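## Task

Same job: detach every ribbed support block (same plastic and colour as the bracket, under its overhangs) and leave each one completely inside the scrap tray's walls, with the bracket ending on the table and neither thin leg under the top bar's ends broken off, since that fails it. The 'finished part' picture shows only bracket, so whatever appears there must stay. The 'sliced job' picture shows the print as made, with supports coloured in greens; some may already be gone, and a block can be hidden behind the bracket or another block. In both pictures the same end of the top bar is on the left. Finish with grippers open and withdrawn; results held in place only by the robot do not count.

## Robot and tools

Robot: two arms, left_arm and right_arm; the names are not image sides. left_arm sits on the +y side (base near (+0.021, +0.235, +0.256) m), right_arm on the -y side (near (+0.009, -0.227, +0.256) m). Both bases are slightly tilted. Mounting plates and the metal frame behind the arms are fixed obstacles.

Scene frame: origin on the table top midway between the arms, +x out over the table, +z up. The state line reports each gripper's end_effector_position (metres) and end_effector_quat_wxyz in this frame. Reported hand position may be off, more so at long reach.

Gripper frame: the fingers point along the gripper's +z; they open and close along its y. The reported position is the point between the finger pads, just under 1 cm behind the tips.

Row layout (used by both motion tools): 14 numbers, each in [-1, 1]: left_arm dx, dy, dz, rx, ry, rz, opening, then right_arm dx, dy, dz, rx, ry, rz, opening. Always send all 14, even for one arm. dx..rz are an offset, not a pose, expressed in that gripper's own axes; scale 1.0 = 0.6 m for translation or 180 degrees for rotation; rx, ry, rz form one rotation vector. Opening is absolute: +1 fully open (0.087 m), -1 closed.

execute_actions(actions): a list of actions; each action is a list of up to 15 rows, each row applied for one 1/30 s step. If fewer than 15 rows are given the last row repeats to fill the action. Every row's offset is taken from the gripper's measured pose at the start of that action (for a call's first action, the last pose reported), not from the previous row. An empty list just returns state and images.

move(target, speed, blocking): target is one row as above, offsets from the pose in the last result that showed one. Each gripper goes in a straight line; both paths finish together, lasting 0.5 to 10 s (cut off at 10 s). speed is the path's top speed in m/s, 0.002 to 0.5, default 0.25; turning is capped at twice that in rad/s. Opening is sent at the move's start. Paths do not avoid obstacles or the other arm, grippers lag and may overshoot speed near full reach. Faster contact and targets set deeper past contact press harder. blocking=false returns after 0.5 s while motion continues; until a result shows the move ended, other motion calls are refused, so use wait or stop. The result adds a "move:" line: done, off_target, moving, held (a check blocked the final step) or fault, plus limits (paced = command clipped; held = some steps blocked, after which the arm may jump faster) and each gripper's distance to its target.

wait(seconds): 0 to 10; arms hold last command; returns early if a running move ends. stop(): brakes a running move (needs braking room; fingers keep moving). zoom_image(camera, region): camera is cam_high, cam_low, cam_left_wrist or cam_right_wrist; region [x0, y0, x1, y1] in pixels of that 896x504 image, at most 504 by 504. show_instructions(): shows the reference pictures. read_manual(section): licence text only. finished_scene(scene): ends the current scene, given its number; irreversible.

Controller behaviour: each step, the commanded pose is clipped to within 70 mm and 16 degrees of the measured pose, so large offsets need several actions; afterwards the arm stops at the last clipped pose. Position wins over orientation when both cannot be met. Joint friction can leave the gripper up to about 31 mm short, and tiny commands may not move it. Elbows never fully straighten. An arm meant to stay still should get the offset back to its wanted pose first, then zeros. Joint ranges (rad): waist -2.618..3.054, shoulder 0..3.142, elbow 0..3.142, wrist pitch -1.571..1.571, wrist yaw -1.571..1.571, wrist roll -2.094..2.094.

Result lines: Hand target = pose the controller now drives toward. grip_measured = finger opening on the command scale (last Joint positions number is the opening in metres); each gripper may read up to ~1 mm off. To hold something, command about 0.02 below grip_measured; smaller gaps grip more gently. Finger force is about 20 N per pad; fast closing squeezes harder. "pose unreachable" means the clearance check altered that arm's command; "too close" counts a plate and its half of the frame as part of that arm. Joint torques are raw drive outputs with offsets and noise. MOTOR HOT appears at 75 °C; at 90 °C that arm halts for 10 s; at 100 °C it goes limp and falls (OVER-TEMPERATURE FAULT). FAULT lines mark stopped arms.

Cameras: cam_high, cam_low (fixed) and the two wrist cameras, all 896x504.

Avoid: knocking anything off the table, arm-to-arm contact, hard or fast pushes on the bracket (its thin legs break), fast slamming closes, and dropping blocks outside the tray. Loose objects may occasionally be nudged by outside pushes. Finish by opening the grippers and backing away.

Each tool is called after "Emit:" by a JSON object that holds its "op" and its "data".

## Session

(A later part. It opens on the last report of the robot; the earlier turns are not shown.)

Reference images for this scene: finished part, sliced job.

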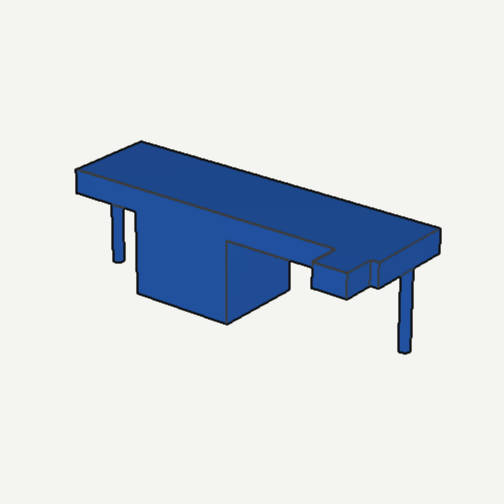

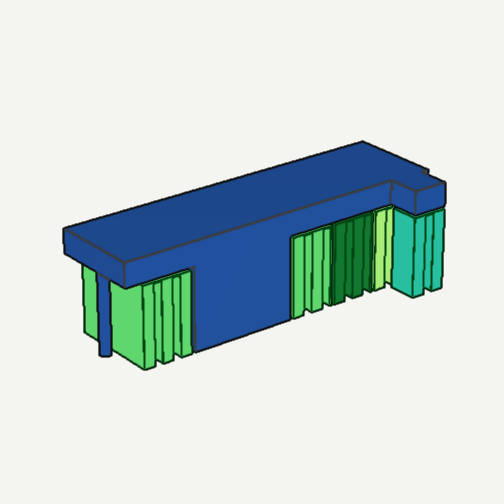

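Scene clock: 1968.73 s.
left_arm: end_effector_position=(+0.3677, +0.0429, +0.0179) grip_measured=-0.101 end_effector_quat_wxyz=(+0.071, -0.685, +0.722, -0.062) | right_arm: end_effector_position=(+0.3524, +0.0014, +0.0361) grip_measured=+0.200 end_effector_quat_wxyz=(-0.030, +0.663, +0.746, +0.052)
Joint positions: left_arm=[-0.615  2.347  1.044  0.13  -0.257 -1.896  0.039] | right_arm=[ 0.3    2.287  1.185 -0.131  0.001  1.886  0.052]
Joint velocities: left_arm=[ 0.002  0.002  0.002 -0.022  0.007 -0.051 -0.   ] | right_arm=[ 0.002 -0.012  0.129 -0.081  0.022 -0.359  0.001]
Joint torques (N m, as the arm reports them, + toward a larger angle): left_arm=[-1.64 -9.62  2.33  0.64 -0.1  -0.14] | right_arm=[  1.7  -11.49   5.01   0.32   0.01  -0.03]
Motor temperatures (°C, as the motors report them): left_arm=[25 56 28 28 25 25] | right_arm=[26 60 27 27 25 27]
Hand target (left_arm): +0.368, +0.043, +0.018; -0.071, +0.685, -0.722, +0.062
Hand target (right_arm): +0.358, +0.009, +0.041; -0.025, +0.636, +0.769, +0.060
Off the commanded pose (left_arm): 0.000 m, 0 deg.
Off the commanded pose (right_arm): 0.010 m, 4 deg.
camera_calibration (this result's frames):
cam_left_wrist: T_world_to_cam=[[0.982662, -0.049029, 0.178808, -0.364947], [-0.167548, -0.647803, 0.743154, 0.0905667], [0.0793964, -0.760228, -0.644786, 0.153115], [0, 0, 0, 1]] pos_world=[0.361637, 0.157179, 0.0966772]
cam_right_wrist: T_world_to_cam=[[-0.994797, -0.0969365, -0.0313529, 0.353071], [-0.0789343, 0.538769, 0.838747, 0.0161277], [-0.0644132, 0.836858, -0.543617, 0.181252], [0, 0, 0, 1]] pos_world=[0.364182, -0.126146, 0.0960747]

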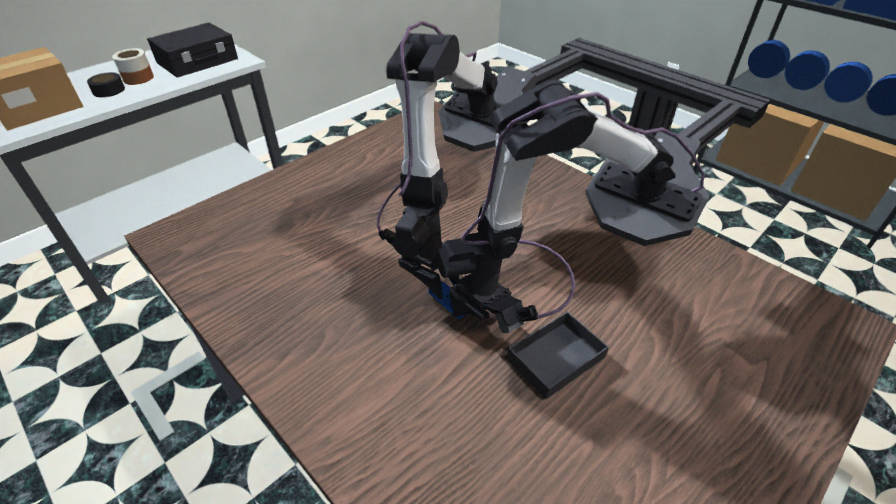

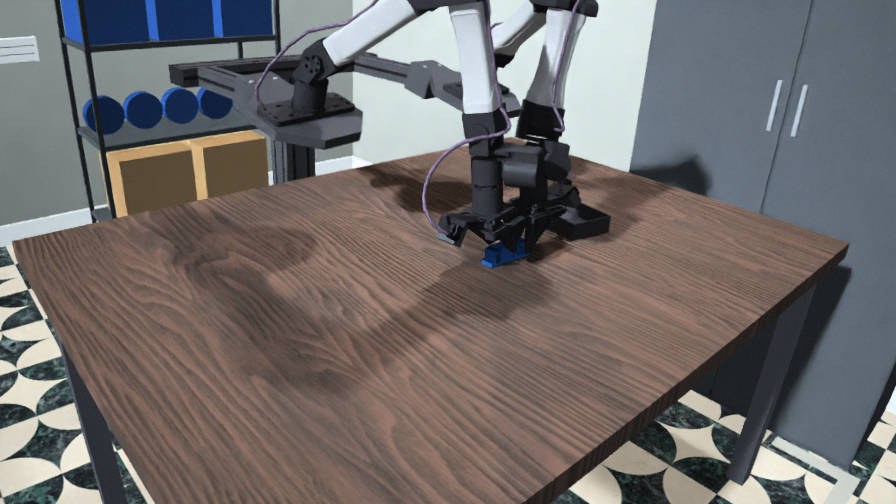

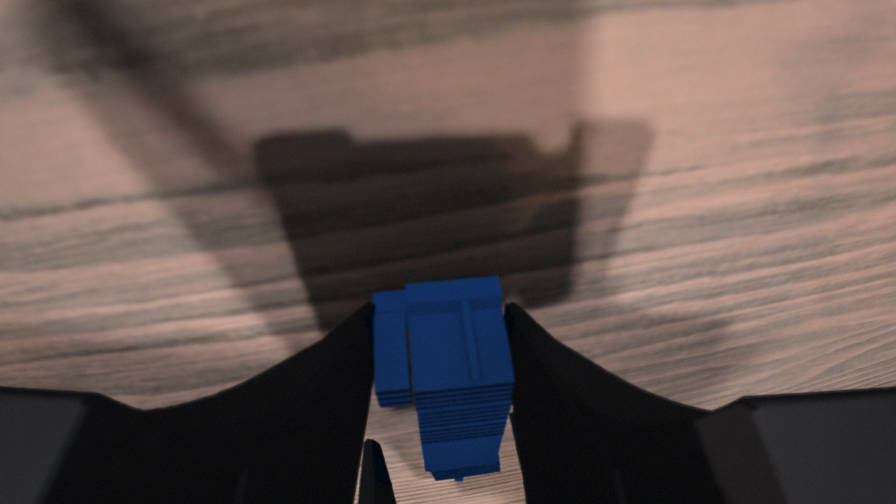

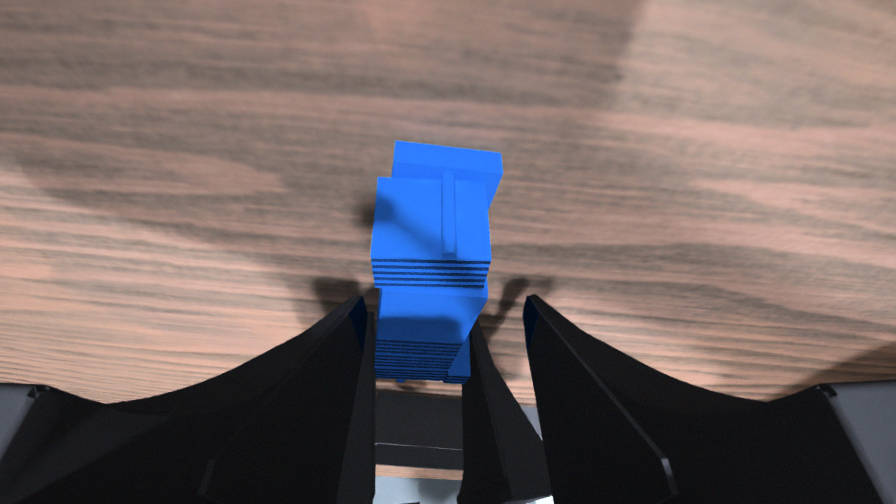

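Emit:
{"op": "execute_actions", "data": {"actions": []}}

Scene clock: 1970.37 s.
left_arm: end_effector_position=(+0.3677, +0.0429, +0.0179) grip_measured=-0.101 end_effector_quat_wxyz=(+0.071, -0.685, +0.722, -0.062) | right_arm: end_effector_position=(+0.3520, +0.0019, +0.0369) grip_measured=+0.200 end_effector_quat_wxyz=(-0.029, +0.643, +0.764, +0.053)
Joint positions: left_arm=[-0.615  2.347  1.044  0.13  -0.257 -1.896  0.039] | right_arm=[ 0.3    2.287  1.193 -0.14   0.001  1.833  0.052]
Joint velocities: left_arm=[-0.017  0.017  0.007  0.051  0.051 -0.022 -0.   ] | right_arm=[-0.027 -0.007 -0.007  0.066 -0.022 -0.007 -0.   ]
Joint torques (N m, as the arm reports them, + toward a larger angle): left_arm=[-1.52 -9.66  2.34  0.63 -0.09 -0.14] | right_arm=[  1.67 -11.47   5.     0.27  -0.01  -0.06]
Motor temperatures (°C, as the motors report them): left_arm=[25 56 28 28 25 25] | right_arm=[26 60 27 27 25 27]
Hand target (left_arm): +0.368, +0.043, +0.018; -0.071, +0.685, -0.722, +0.062
Hand target (right_arm): +0.358, +0.009, +0.041; -0.025, +0.637, +0.769, +0.060
Off the commanded pose (left_arm): 0.000 m, 0 deg.
Off the commanded pose (right_arm): 0.010 m, 1 deg.
camera_calibration (this result's frames):
cam_left_wrist: T_world_to_cam=[[0.982662, -0.049029, 0.178808, -0.364947], [-0.167548, -0.647803, 0.743154, 0.0905667], [0.0793964, -0.760228, -0.644786, 0.153115], [0, 0, 0, 1]] pos_world=[0.361637, 0.157179, 0.0966772]
cam_right_wrist: T_world_to_cam=[[-0.98816, -0.148806, -0.037367, 0.350806], [-0.112206, 0.53481, 0.837489, 0.0269029], [-0.104639, 0.831766, -0.545175, 0.195554], [0, 0, 0, 1]] pos_world=[0.370134, -0.124841, 0.0971886]

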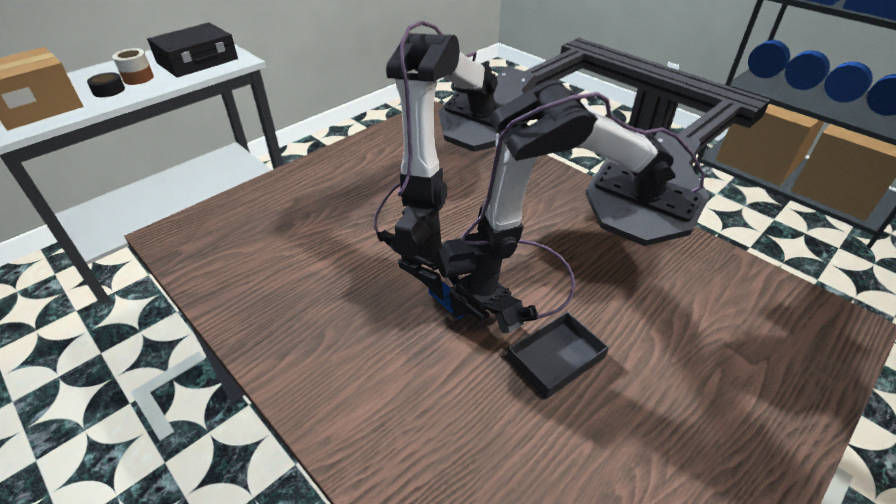

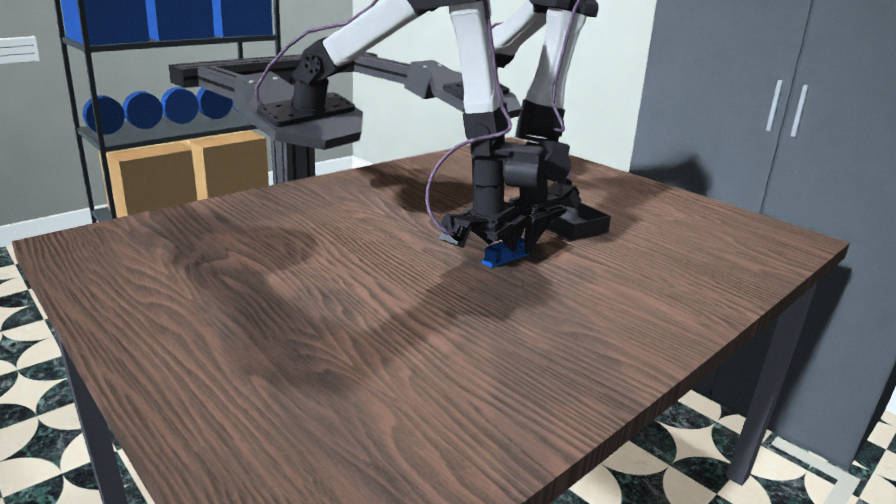

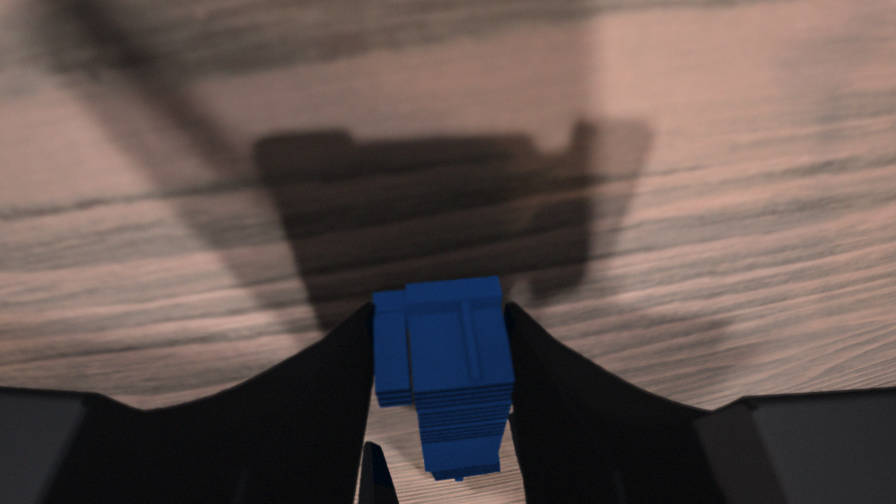

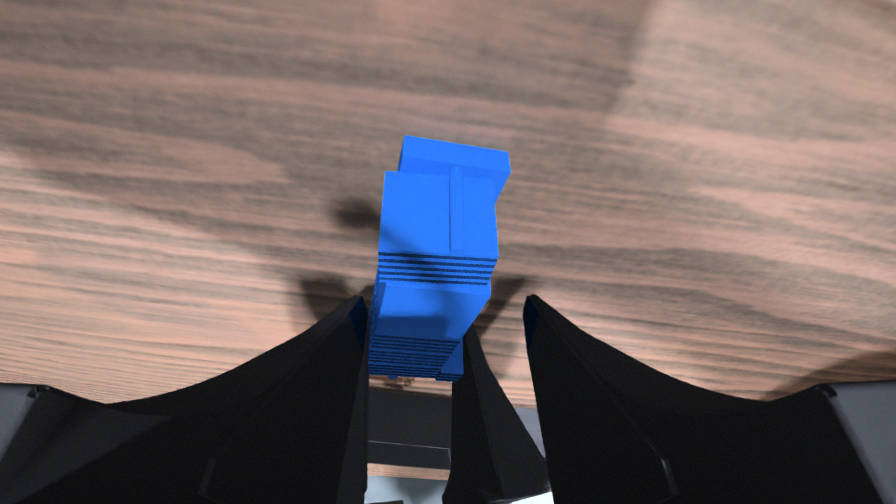

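Emit:
{"op": "execute_actions", "data": {"actions": [[[0,0,0,0,0,0,-0.12,0.002,0.002,0,-0.0014,0.002,0,0.2],[0,0,0,0,0,0,-0.12,0.004,0.004,0,-0.0027,0.004,0,0.2],[0,0,0,0,0,0,-0.12,0.006,0.006,0,-0.004,0.006,0,0.2],[0,0,0,0,0,0,-0.12,0.008,0.008,0,-0.0054,0.008,0,0.2],[0,0,0,0,0,0,-0.12,0.010,0.0098,0,-0.0068,0.010,0,0.2],[0,0,0,0,0,0,-0.12,0.012,0.0117,0,-0.008,0.012,0,0.2],[0,0,0,0,0,0,-0.12,0.014,0.0136,0,-0.0094,0.014,0,0.2],[0,0,0,0,0,0,-0.12,0.0155,0.015,0,-0.0104,0.0155,0,0.2],[0,0,0,0,0,0,-0.12,0.0163,0.0157,0,-0.0109,0.0162,0,0.2]]]}}

Scene clock: 1981.17 s.
left_arm: end_effector_position=(+0.3677, +0.0429, +0.0179) grip_measured=-0.101 end_effector_quat_wxyz=(+0.071, -0.685, +0.722, -0.062) | right_arm: end_effector_position=(+0.3584, +0.0099, +0.0398) grip_measured=+0.200 end_effector_quat_wxyz=(-0.034, +0.642, +0.762, +0.076)
Joint positions: left_arm=[-0.615  2.347  1.044  0.13  -0.257 -1.896  0.039] | right_arm=[ 0.3    2.287  1.193 -0.102 -0.026  1.833  0.052]
Joint velocities: left_arm=[-0.027  0.002 -0.002  0.037 -0.051  0.037 -0.   ] | right_arm=[-0.017 -0.012 -0.012  0.081 -0.007  0.007 -0.001]
Joint torques (N m, as the arm reports them, + toward a larger angle): left_arm=[-1.61 -9.65  2.31  0.62 -0.09 -0.17] | right_arm=[  0.76 -10.49   3.68   0.52  -0.2    0.03]
Motor temperatures (°C, as the motors report them): left_arm=[25 56 28 28 25 25] | right_arm=[26 61 28 27 25 27]
Hand target (left_arm): +0.368, +0.043, +0.018; -0.071, +0.685, -0.722, +0.062
Hand target (right_arm): +0.359, +0.013, +0.039; -0.038, +0.642, +0.761, +0.082
Off the commanded pose (left_arm): 0.000 m, 0 deg.
Off the commanded pose (right_arm): 0.004 m, 1 deg.
camera_calibration (this result's frames):
cam_left_wrist: T_world_to_cam=[[0.982662, -0.049029, 0.178808, -0.364947], [-0.167548, -0.647803, 0.743154, 0.0905667], [0.0793964, -0.760228, -0.644786, 0.153115], [0, 0, 0, 1]] pos_world=[0.361637, 0.157179, 0.0966772]
cam_right_wrist: T_world_to_cam=[[-0.987198, -0.145519, -0.0653096, 0.359087], [-0.13037, 0.500246, 0.856013, 0.0270095], [-0.0918948, 0.853568, -0.512813, 0.185027], [0, 0, 0, 1]] pos_world=[0.375014, -0.119191, 0.0952158]

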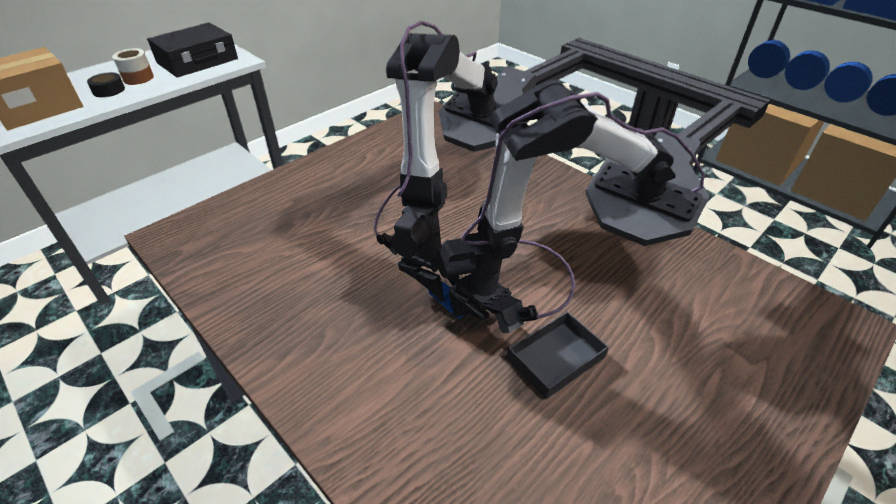

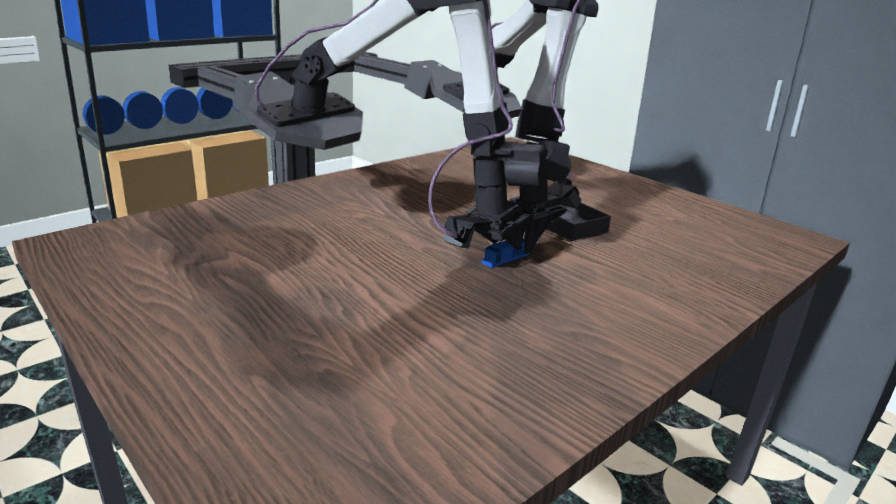

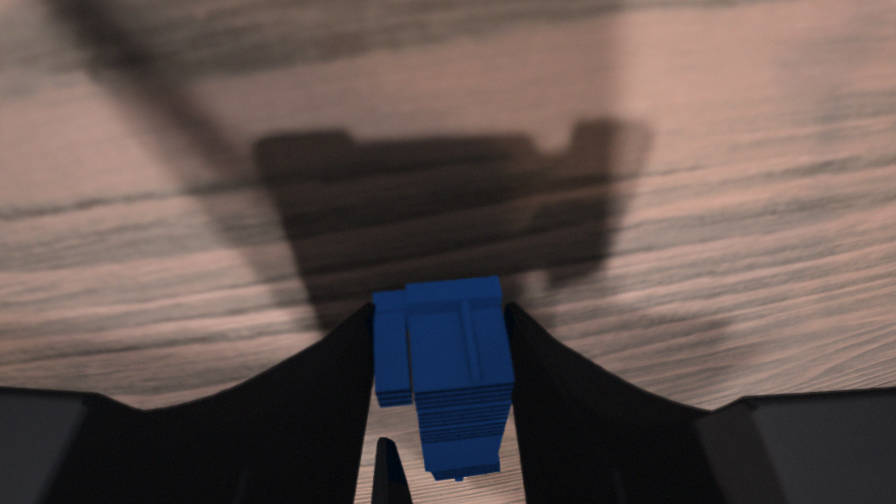

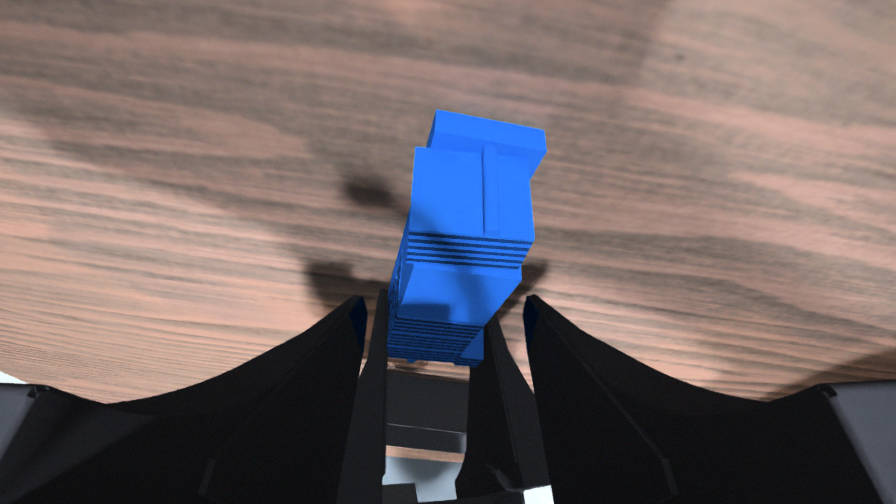

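Emit:
{"op": "zoom_image", "data": {"camera": "cam_right_wrist", "region": [320, 200, 580, 400]}}

Region (320, 200, 580, 400) of cam_right_wrist's 896x504 image, scaled by 1.938, with more detail than that image has; it fills the top 388 rows of this view, and the rest is white.

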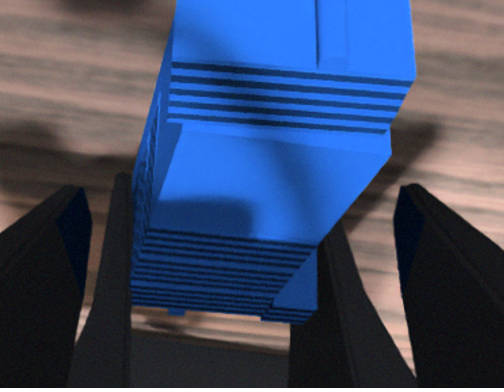

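Emit:
{"op": "execute_actions", "data": {"actions": [[[0,0,0,0,0,0,-0.12,0.0,0.0005,0.002,0,0,0,0.19],[0,0,0,0,0,0,-0.12,0.0,0.001,0.004,0,0,0,0.17],[0,0,0,0,0,0,-0.12,0.0,0.0015,0.006,0,0,0,0.15],[0,0,0,0,0,0,-0.12,0.0,0.002,0.008,0,0,0,0.13],[0,0,0,0,0,0,-0.12,0.0,0.0025,0.010,0,0,0,0.11],[0,0,0,0,0,0,-0.12,0.0,0.003,0.011,0,0,0,0.09],[0,0,0,0,0,0,-0.12,0.0,0.003,0.012,0,0,0,0.07],[0,0,0,0,0,0,-0.12,0.0,0.003,0.012,0,0,0,0.05]]]}}

Scene clock: 1996.40 s.
left_arm: end_effector_position=(+0.3677, +0.0429, +0.0179) grip_measured=-0.101 end_effector_quat_wxyz=(+0.071, -0.685, +0.722, -0.062) | right_arm: end_effector_position=(+0.3557, +0.0097, +0.0362) grip_measured=+0.050 end_effector_quat_wxyz=(-0.037, +0.642, +0.762, +0.073)
Joint positions: left_arm=[-0.615  2.347  1.044  0.13  -0.257 -1.896  0.039] | right_arm=[ 0.3    2.298  1.193 -0.098 -0.03   1.833  0.046]
Joint velocities: left_arm=[ 0.002 -0.027 -0.002 -0.022  0.095  0.037  0.   ] | right_arm=[-0.002 -0.002 -0.007  0.081 -0.022  0.007 -0.   ]
Joint torques (N m, as the arm reports them, + toward a larger angle): left_arm=[-1.63 -9.53  2.33  0.63 -0.08 -0.14] | right_arm=[ 0.66 -9.92  5.1   0.45 -0.04  0.01]
Motor temperatures (°C, as the motors report them): left_arm=[25 56 28 28 25 25] | right_arm=[26 60 28 27 25 27]
Hand target (left_arm): +0.368, +0.043, +0.018; -0.071, +0.685, -0.722, +0.062
Hand target (right_arm): +0.360, +0.011, +0.033; -0.034, +0.642, +0.762, +0.076
Off the commanded pose (left_arm): 0.000 m, 0 deg.
Off the commanded pose (right_arm): 0.006 m, 0 deg.
camera_calibration (this result's frames):
cam_left_wrist: T_world_to_cam=[[0.982662, -0.049029, 0.178808, -0.364947], [-0.167548, -0.647803, 0.743154, 0.0905667], [0.0793964, -0.760228, -0.644786, 0.153115], [0, 0, 0, 1]] pos_world=[0.361637, 0.157179, 0.0966772]
cam_right_wrist: T_world_to_cam=[[-0.9875, -0.146482, -0.0581965, 0.356023], [-0.124651, 0.499797, 0.857126, 0.0278099], [-0.0964675, 0.853666, -0.511809, 0.184664], [0, 0, 0, 1]] pos_world=[0.372854, -0.119389, 0.0913952]

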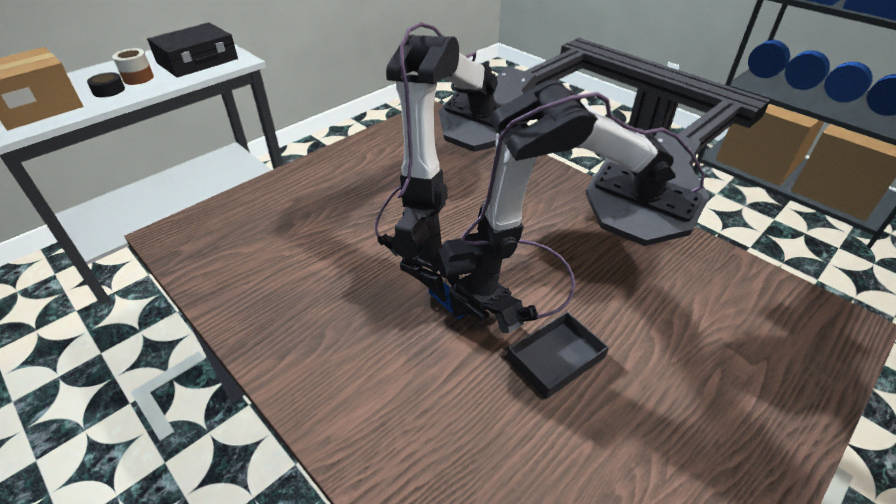

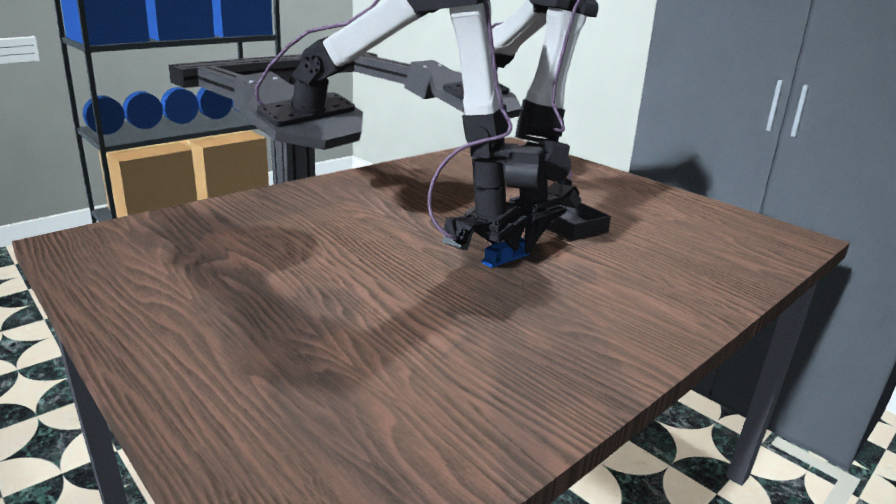

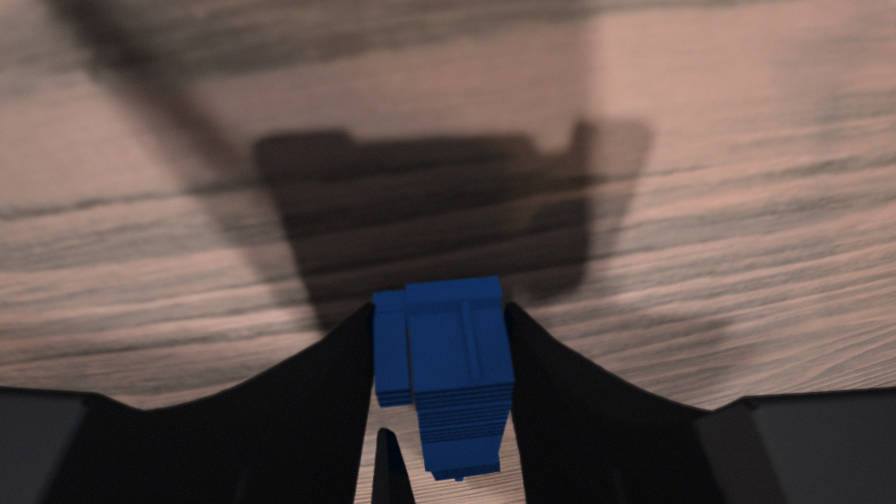

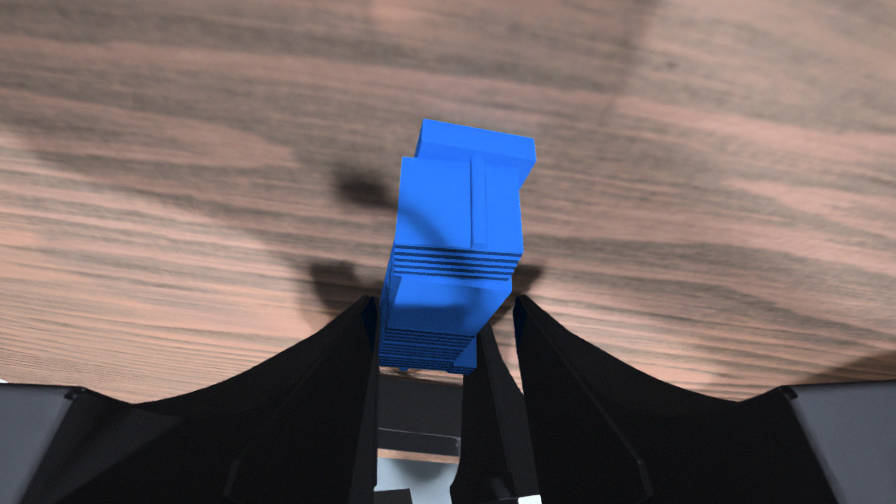

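Emit:
{"op": "execute_actions", "data": {"actions": [[[0,0,0,0,0,0,-0.12,0.0006,0.002,0,-0.0016,0.0004,0,0.04],[0,0,0,0,0,0,-0.12,0.0012,0.004,0,-0.0032,0.0009,0,0.03],[0,0,0,0,0,0,-0.12,0.0018,0.006,0,-0.0048,0.0013,0,0.015],[0,0,0,0,0,0,-0.12,0.0024,0.0088,0,-0.0067,0.0018,0,0.0],[0,0,0,0,0,0,-0.12,0.0024,0.0088,0,-0.0067,0.0018,0,-0.02],[0,0,0,0,0,0,-0.12,0.0024,0.0088,0,-0.0067,0.0018,0,-0.04],[0,0,0,0,0,0,-0.12,0.0024,0.0088,0,-0.0067,0.0018,0,-0.06],[0,0,0,0,0,0,-0.12,0.0024,0.0088,0,-0.0067,0.0018,0,-0.08],[0,0,0,0,0,0,-0.12,0.0024,0.0088,0,-0.0067,0.0018,0,-0.10],[0,0,0,0,0,0,-0.12,0.0024,0.0088,0,-0.0067,0.0018,0,-0.12],[0,0,0,0,0,0,-0.12,0.0024,0.0088,0,-0.0067,0.0018,0,-0.135],[0,0,0,0,0,0,-0.12,0.0024,0.0088,0,-0.0067,0.0018,0,-0.15],[0,0,0,0,0,0,-0.12,0.0024,0.0088,0,-0.0067,0.0018,0,-0.16],[0,0,0,0,0,0,-0.12,0.0024,0.0088,0,-0.0067,0.0018,0,-0.17],[0,0,0,0,0,0,-0.12,0.0024,0.0088,0,-0.0067,0.0018,0,-0.175]]]}}

Emit:
{"op": "zoom_image", "data": {"camera": "cam_right_wrist", "region": [320, 200, 580, 400]}}

Scene clock: 2004.20 s.
left_arm: end_effector_position=(+0.3677, +0.0429, +0.0179) grip_measured=-0.101 end_effector_quat_wxyz=(+0.071, -0.685, +0.722, -0.062) | right_arm: end_effector_position=(+0.3587, +0.0111, +0.0367) grip_measured=-0.172 end_effector_quat_wxyz=(-0.034, +0.642, +0.762, +0.080)
Joint positions: left_arm=[-0.615  2.347  1.044  0.13  -0.257 -1.896  0.039] | right_arm=[ 0.3    2.298  1.193 -0.084 -0.03   1.833  0.036]
Joint velocities: left_arm=[ 0.007  0.002  0.012 -0.095  0.007  0.007 -0.001] | right_arm=[ 0.007 -0.012  0.002 -0.022 -0.037 -0.007 -0.004]
Joint torques (N m, as the arm reports them, + toward a larger angle): left_arm=[-1.53 -9.61  2.31  0.63 -0.1  -0.15] | right_arm=[  0.81 -11.08   3.23   0.56  -0.1    0.03]
Motor temperatures (°C, as the motors report them): left_arm=[25 56 28 28 25 25] | right_arm=[26 59 28 27 25 27]
Hand target (left_arm): +0.368, +0.043, +0.018; -0.071, +0.685, -0.722, +0.062
Hand target (right_arm): +0.361, +0.012, +0.037; -0.032, +0.642, +0.761, +0.083
Off the commanded pose (left_arm): 0.000 m, 0 deg.
Off the commanded pose (right_arm): 0.002 m, 0 deg.
camera_calibration (this result's frames):
cam_left_wrist: T_world_to_cam=[[0.982662, -0.049029, 0.178808, -0.364947], [-0.167548, -0.647803, 0.743154, 0.0905667], [0.0793964, -0.760228, -0.644786, 0.153115], [0, 0, 0, 1]] pos_world=[0.361637, 0.157179, 0.0966772]
cam_right_wrist: T_world_to_cam=[[-0.986896, -0.14477, -0.0712614, 0.359538], [-0.134597, 0.495009, 0.8584, 0.0306347], [-0.0889953, 0.856743, -0.508008, 0.181191], [0, 0, 0, 1]] pos_world=[0.375075, -0.118348, 0.0913709]

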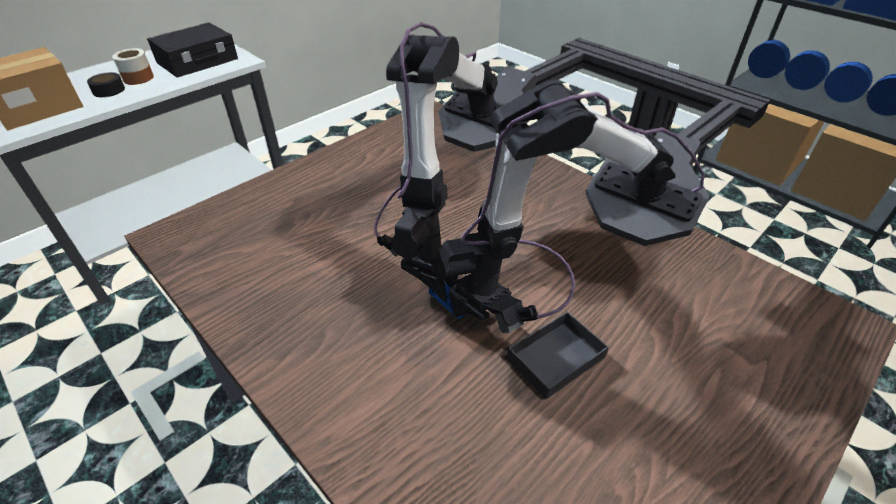

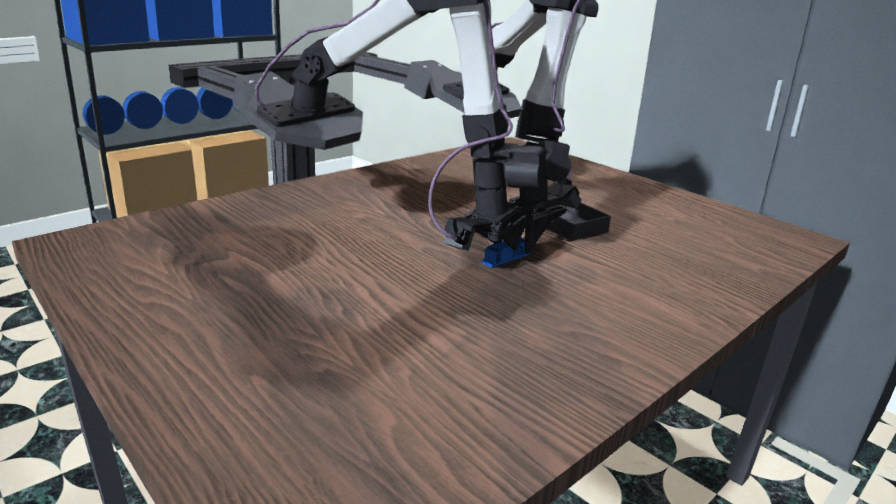

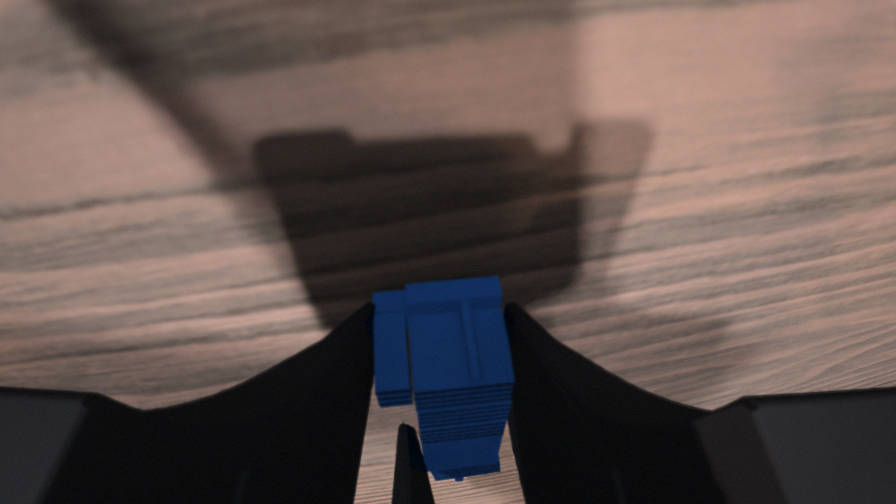

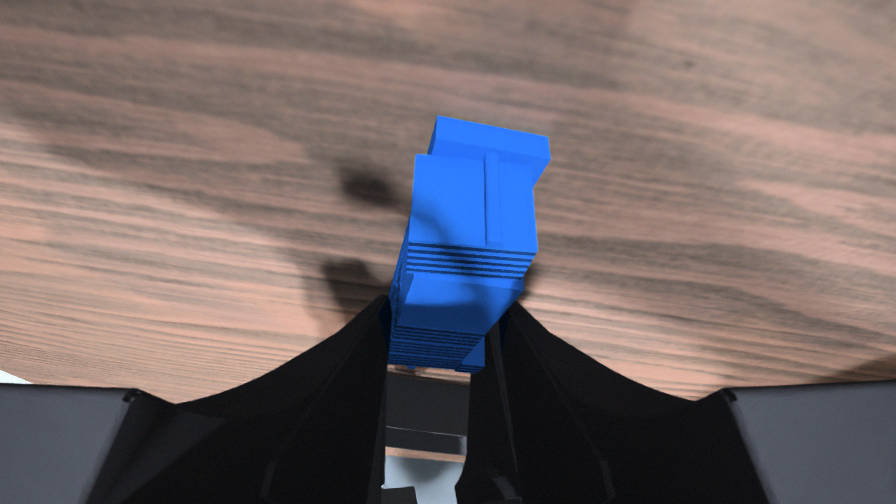

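Region (320, 200, 580, 400) of cam_right_wrist's 896x504 image, scaled by 1.938, with more detail than that image has; it fills the top 388 rows of this view, and the rest is white.

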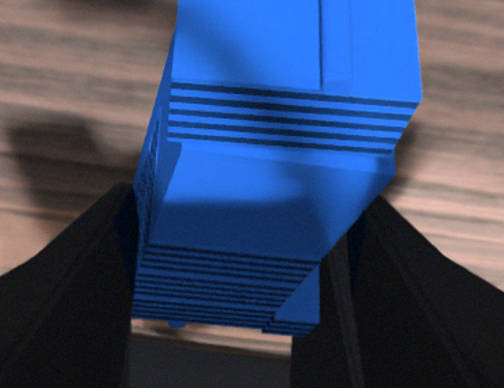

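Emit:
{"op": "execute_actions", "data": {"actions": [[[0,0,0,0,0,0,-0.12,0,0,0,0,0,0,-0.178],[0,0,0,0,0,0,-0.12,0,0,0,0,0,0,-0.181],[0,0,0,0,0,0,-0.12,0,0,0,0,0,0,-0.184],[0,0,0,0,0,0,-0.12,0,0,0,0,0,0,-0.187],[0,0,0,0,0,0,-0.12,0,0,0,0,0,0,-0.190],[0,0,0,0,0,0,-0.12,0,0,0,0,0,0,-0.193],[0,0,0,0,0,0,-0.12,0,0,0,0,0,0,-0.196],[0,0,0,0,0,0,-0.12,0,0,0,0,0,0,-0.199],[0,0,0,0,0,0,-0.12,0,0,0,0,0,0,-0.202],[0,0,0,0,0,0,-0.12,0,0,0,0,0,0,-0.205],[0,0,0,0,0,0,-0.12,0,0,0,0,0,0,-0.208],[0,0,0,0,0,0,-0.12,0,0,0,0,0,0,-0.211],[0,0,0,0,0,0,-0.12,0,0,0,0,0,0,-0.214],[0,0,0,0,0,0,-0.12,0,0,0,0,0,0,-0.215]]]}}

Emit:
{"op": "zoom_image", "data": {"camera": "cam_right_wrist", "region": [320, 200, 580, 400]}}

Scene clock: 2010.40 s.
left_arm: end_effector_position=(+0.3677, +0.0429, +0.0179) grip_measured=-0.101 end_effector_quat_wxyz=(+0.071, -0.685, +0.722, -0.062) | right_arm: end_effector_position=(+0.3587, +0.0111, +0.0367) grip_measured=-0.214 end_effector_quat_wxyz=(-0.034, +0.642, +0.762, +0.079)
Joint positions: left_arm=[-0.615  2.347  1.044  0.13  -0.257 -1.896  0.039] | right_arm=[ 0.3    2.298  1.193 -0.085 -0.03   1.833  0.034]
Joint velocities: left_arm=[ 0.007 -0.002  0.002 -0.007  0.007  0.066 -0.   ] | right_arm=[-0.002  0.002 -0.007  0.037 -0.022 -0.007 -0.   ]
Joint torques (N m, as the arm reports them, + toward a larger angle): left_arm=[-1.61 -9.62  2.34  0.61 -0.09 -0.13] | right_arm=[  0.66 -11.27   3.27   0.49  -0.08   0.02]
Motor temperatures (°C, as the motors report them): left_arm=[25 56 28 28 25 25] | right_arm=[26 59 28 28 25 27]
Hand target (left_arm): +0.368, +0.043, +0.018; -0.071, +0.685, -0.722, +0.062
Hand target (right_arm): +0.359, +0.011, +0.037; -0.034, +0.642, +0.762, +0.080
Off the commanded pose (left_arm): 0.000 m, 0 deg.
Off the commanded pose (right_arm): 0.000 m, 0 deg.
camera_calibration (this result's frames):
cam_left_wrist: T_world_to_cam=[[0.982662, -0.049029, 0.178808, -0.364947], [-0.167548, -0.647803, 0.743154, 0.0905667], [0.0793964, -0.760228, -0.644786, 0.153115], [0, 0, 0, 1]] pos_world=[0.361637, 0.157179, 0.0966772]
cam_right_wrist: T_world_to_cam=[[-0.986915, -0.144818, -0.0708987, 0.359441], [-0.13432, 0.495142, 0.858366, 0.0305555], [-0.0892023, 0.856658, -0.508115, 0.181288], [0, 0, 0, 1]] pos_world=[0.375013, -0.118377, 0.0913711]

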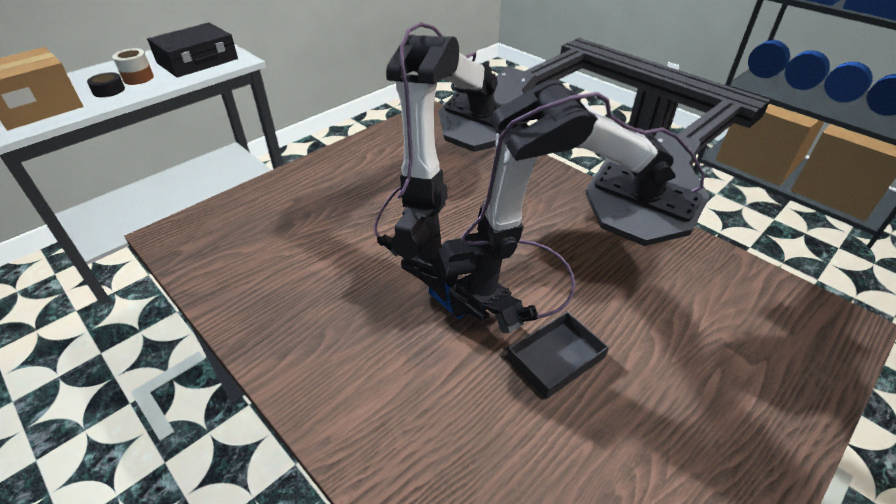

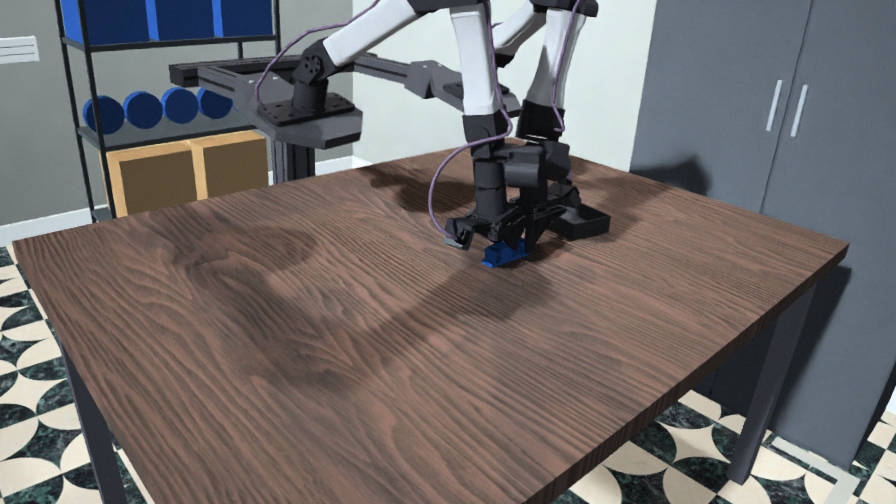

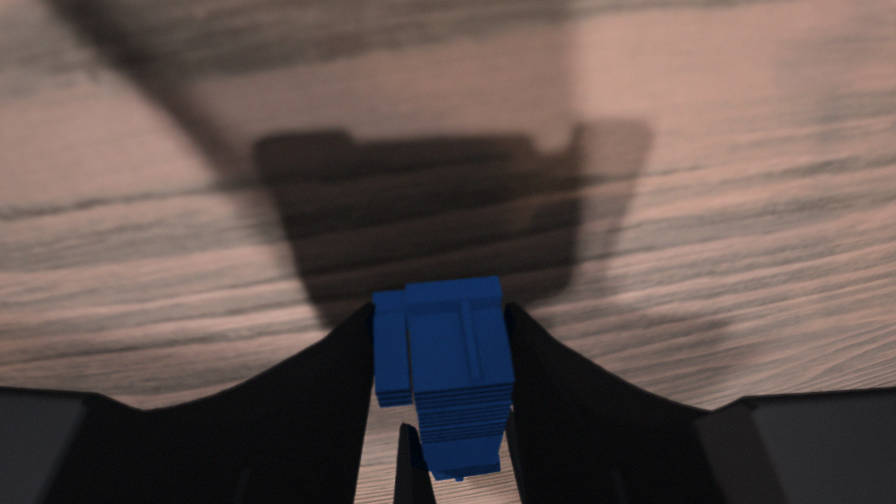

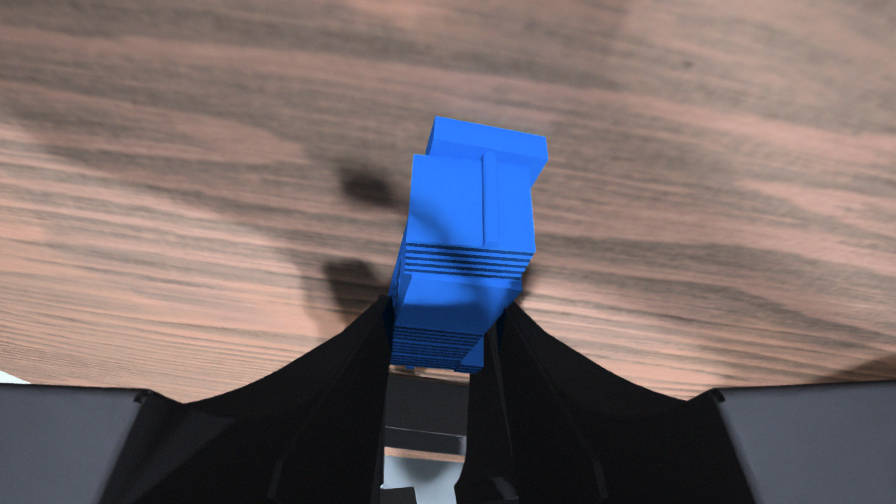

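Region (320, 200, 580, 400) of cam_right_wrist's 896x504 image, scaled by 1.938, with more detail than that image has; it fills the top 388 rows of this view, and the rest is white.

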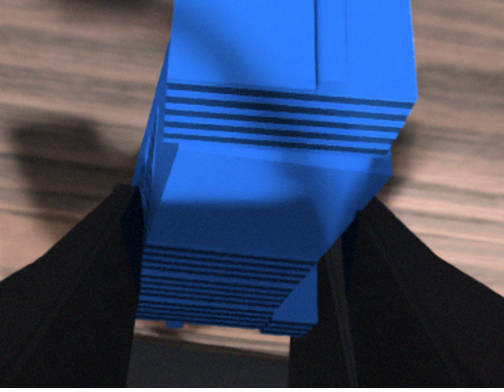

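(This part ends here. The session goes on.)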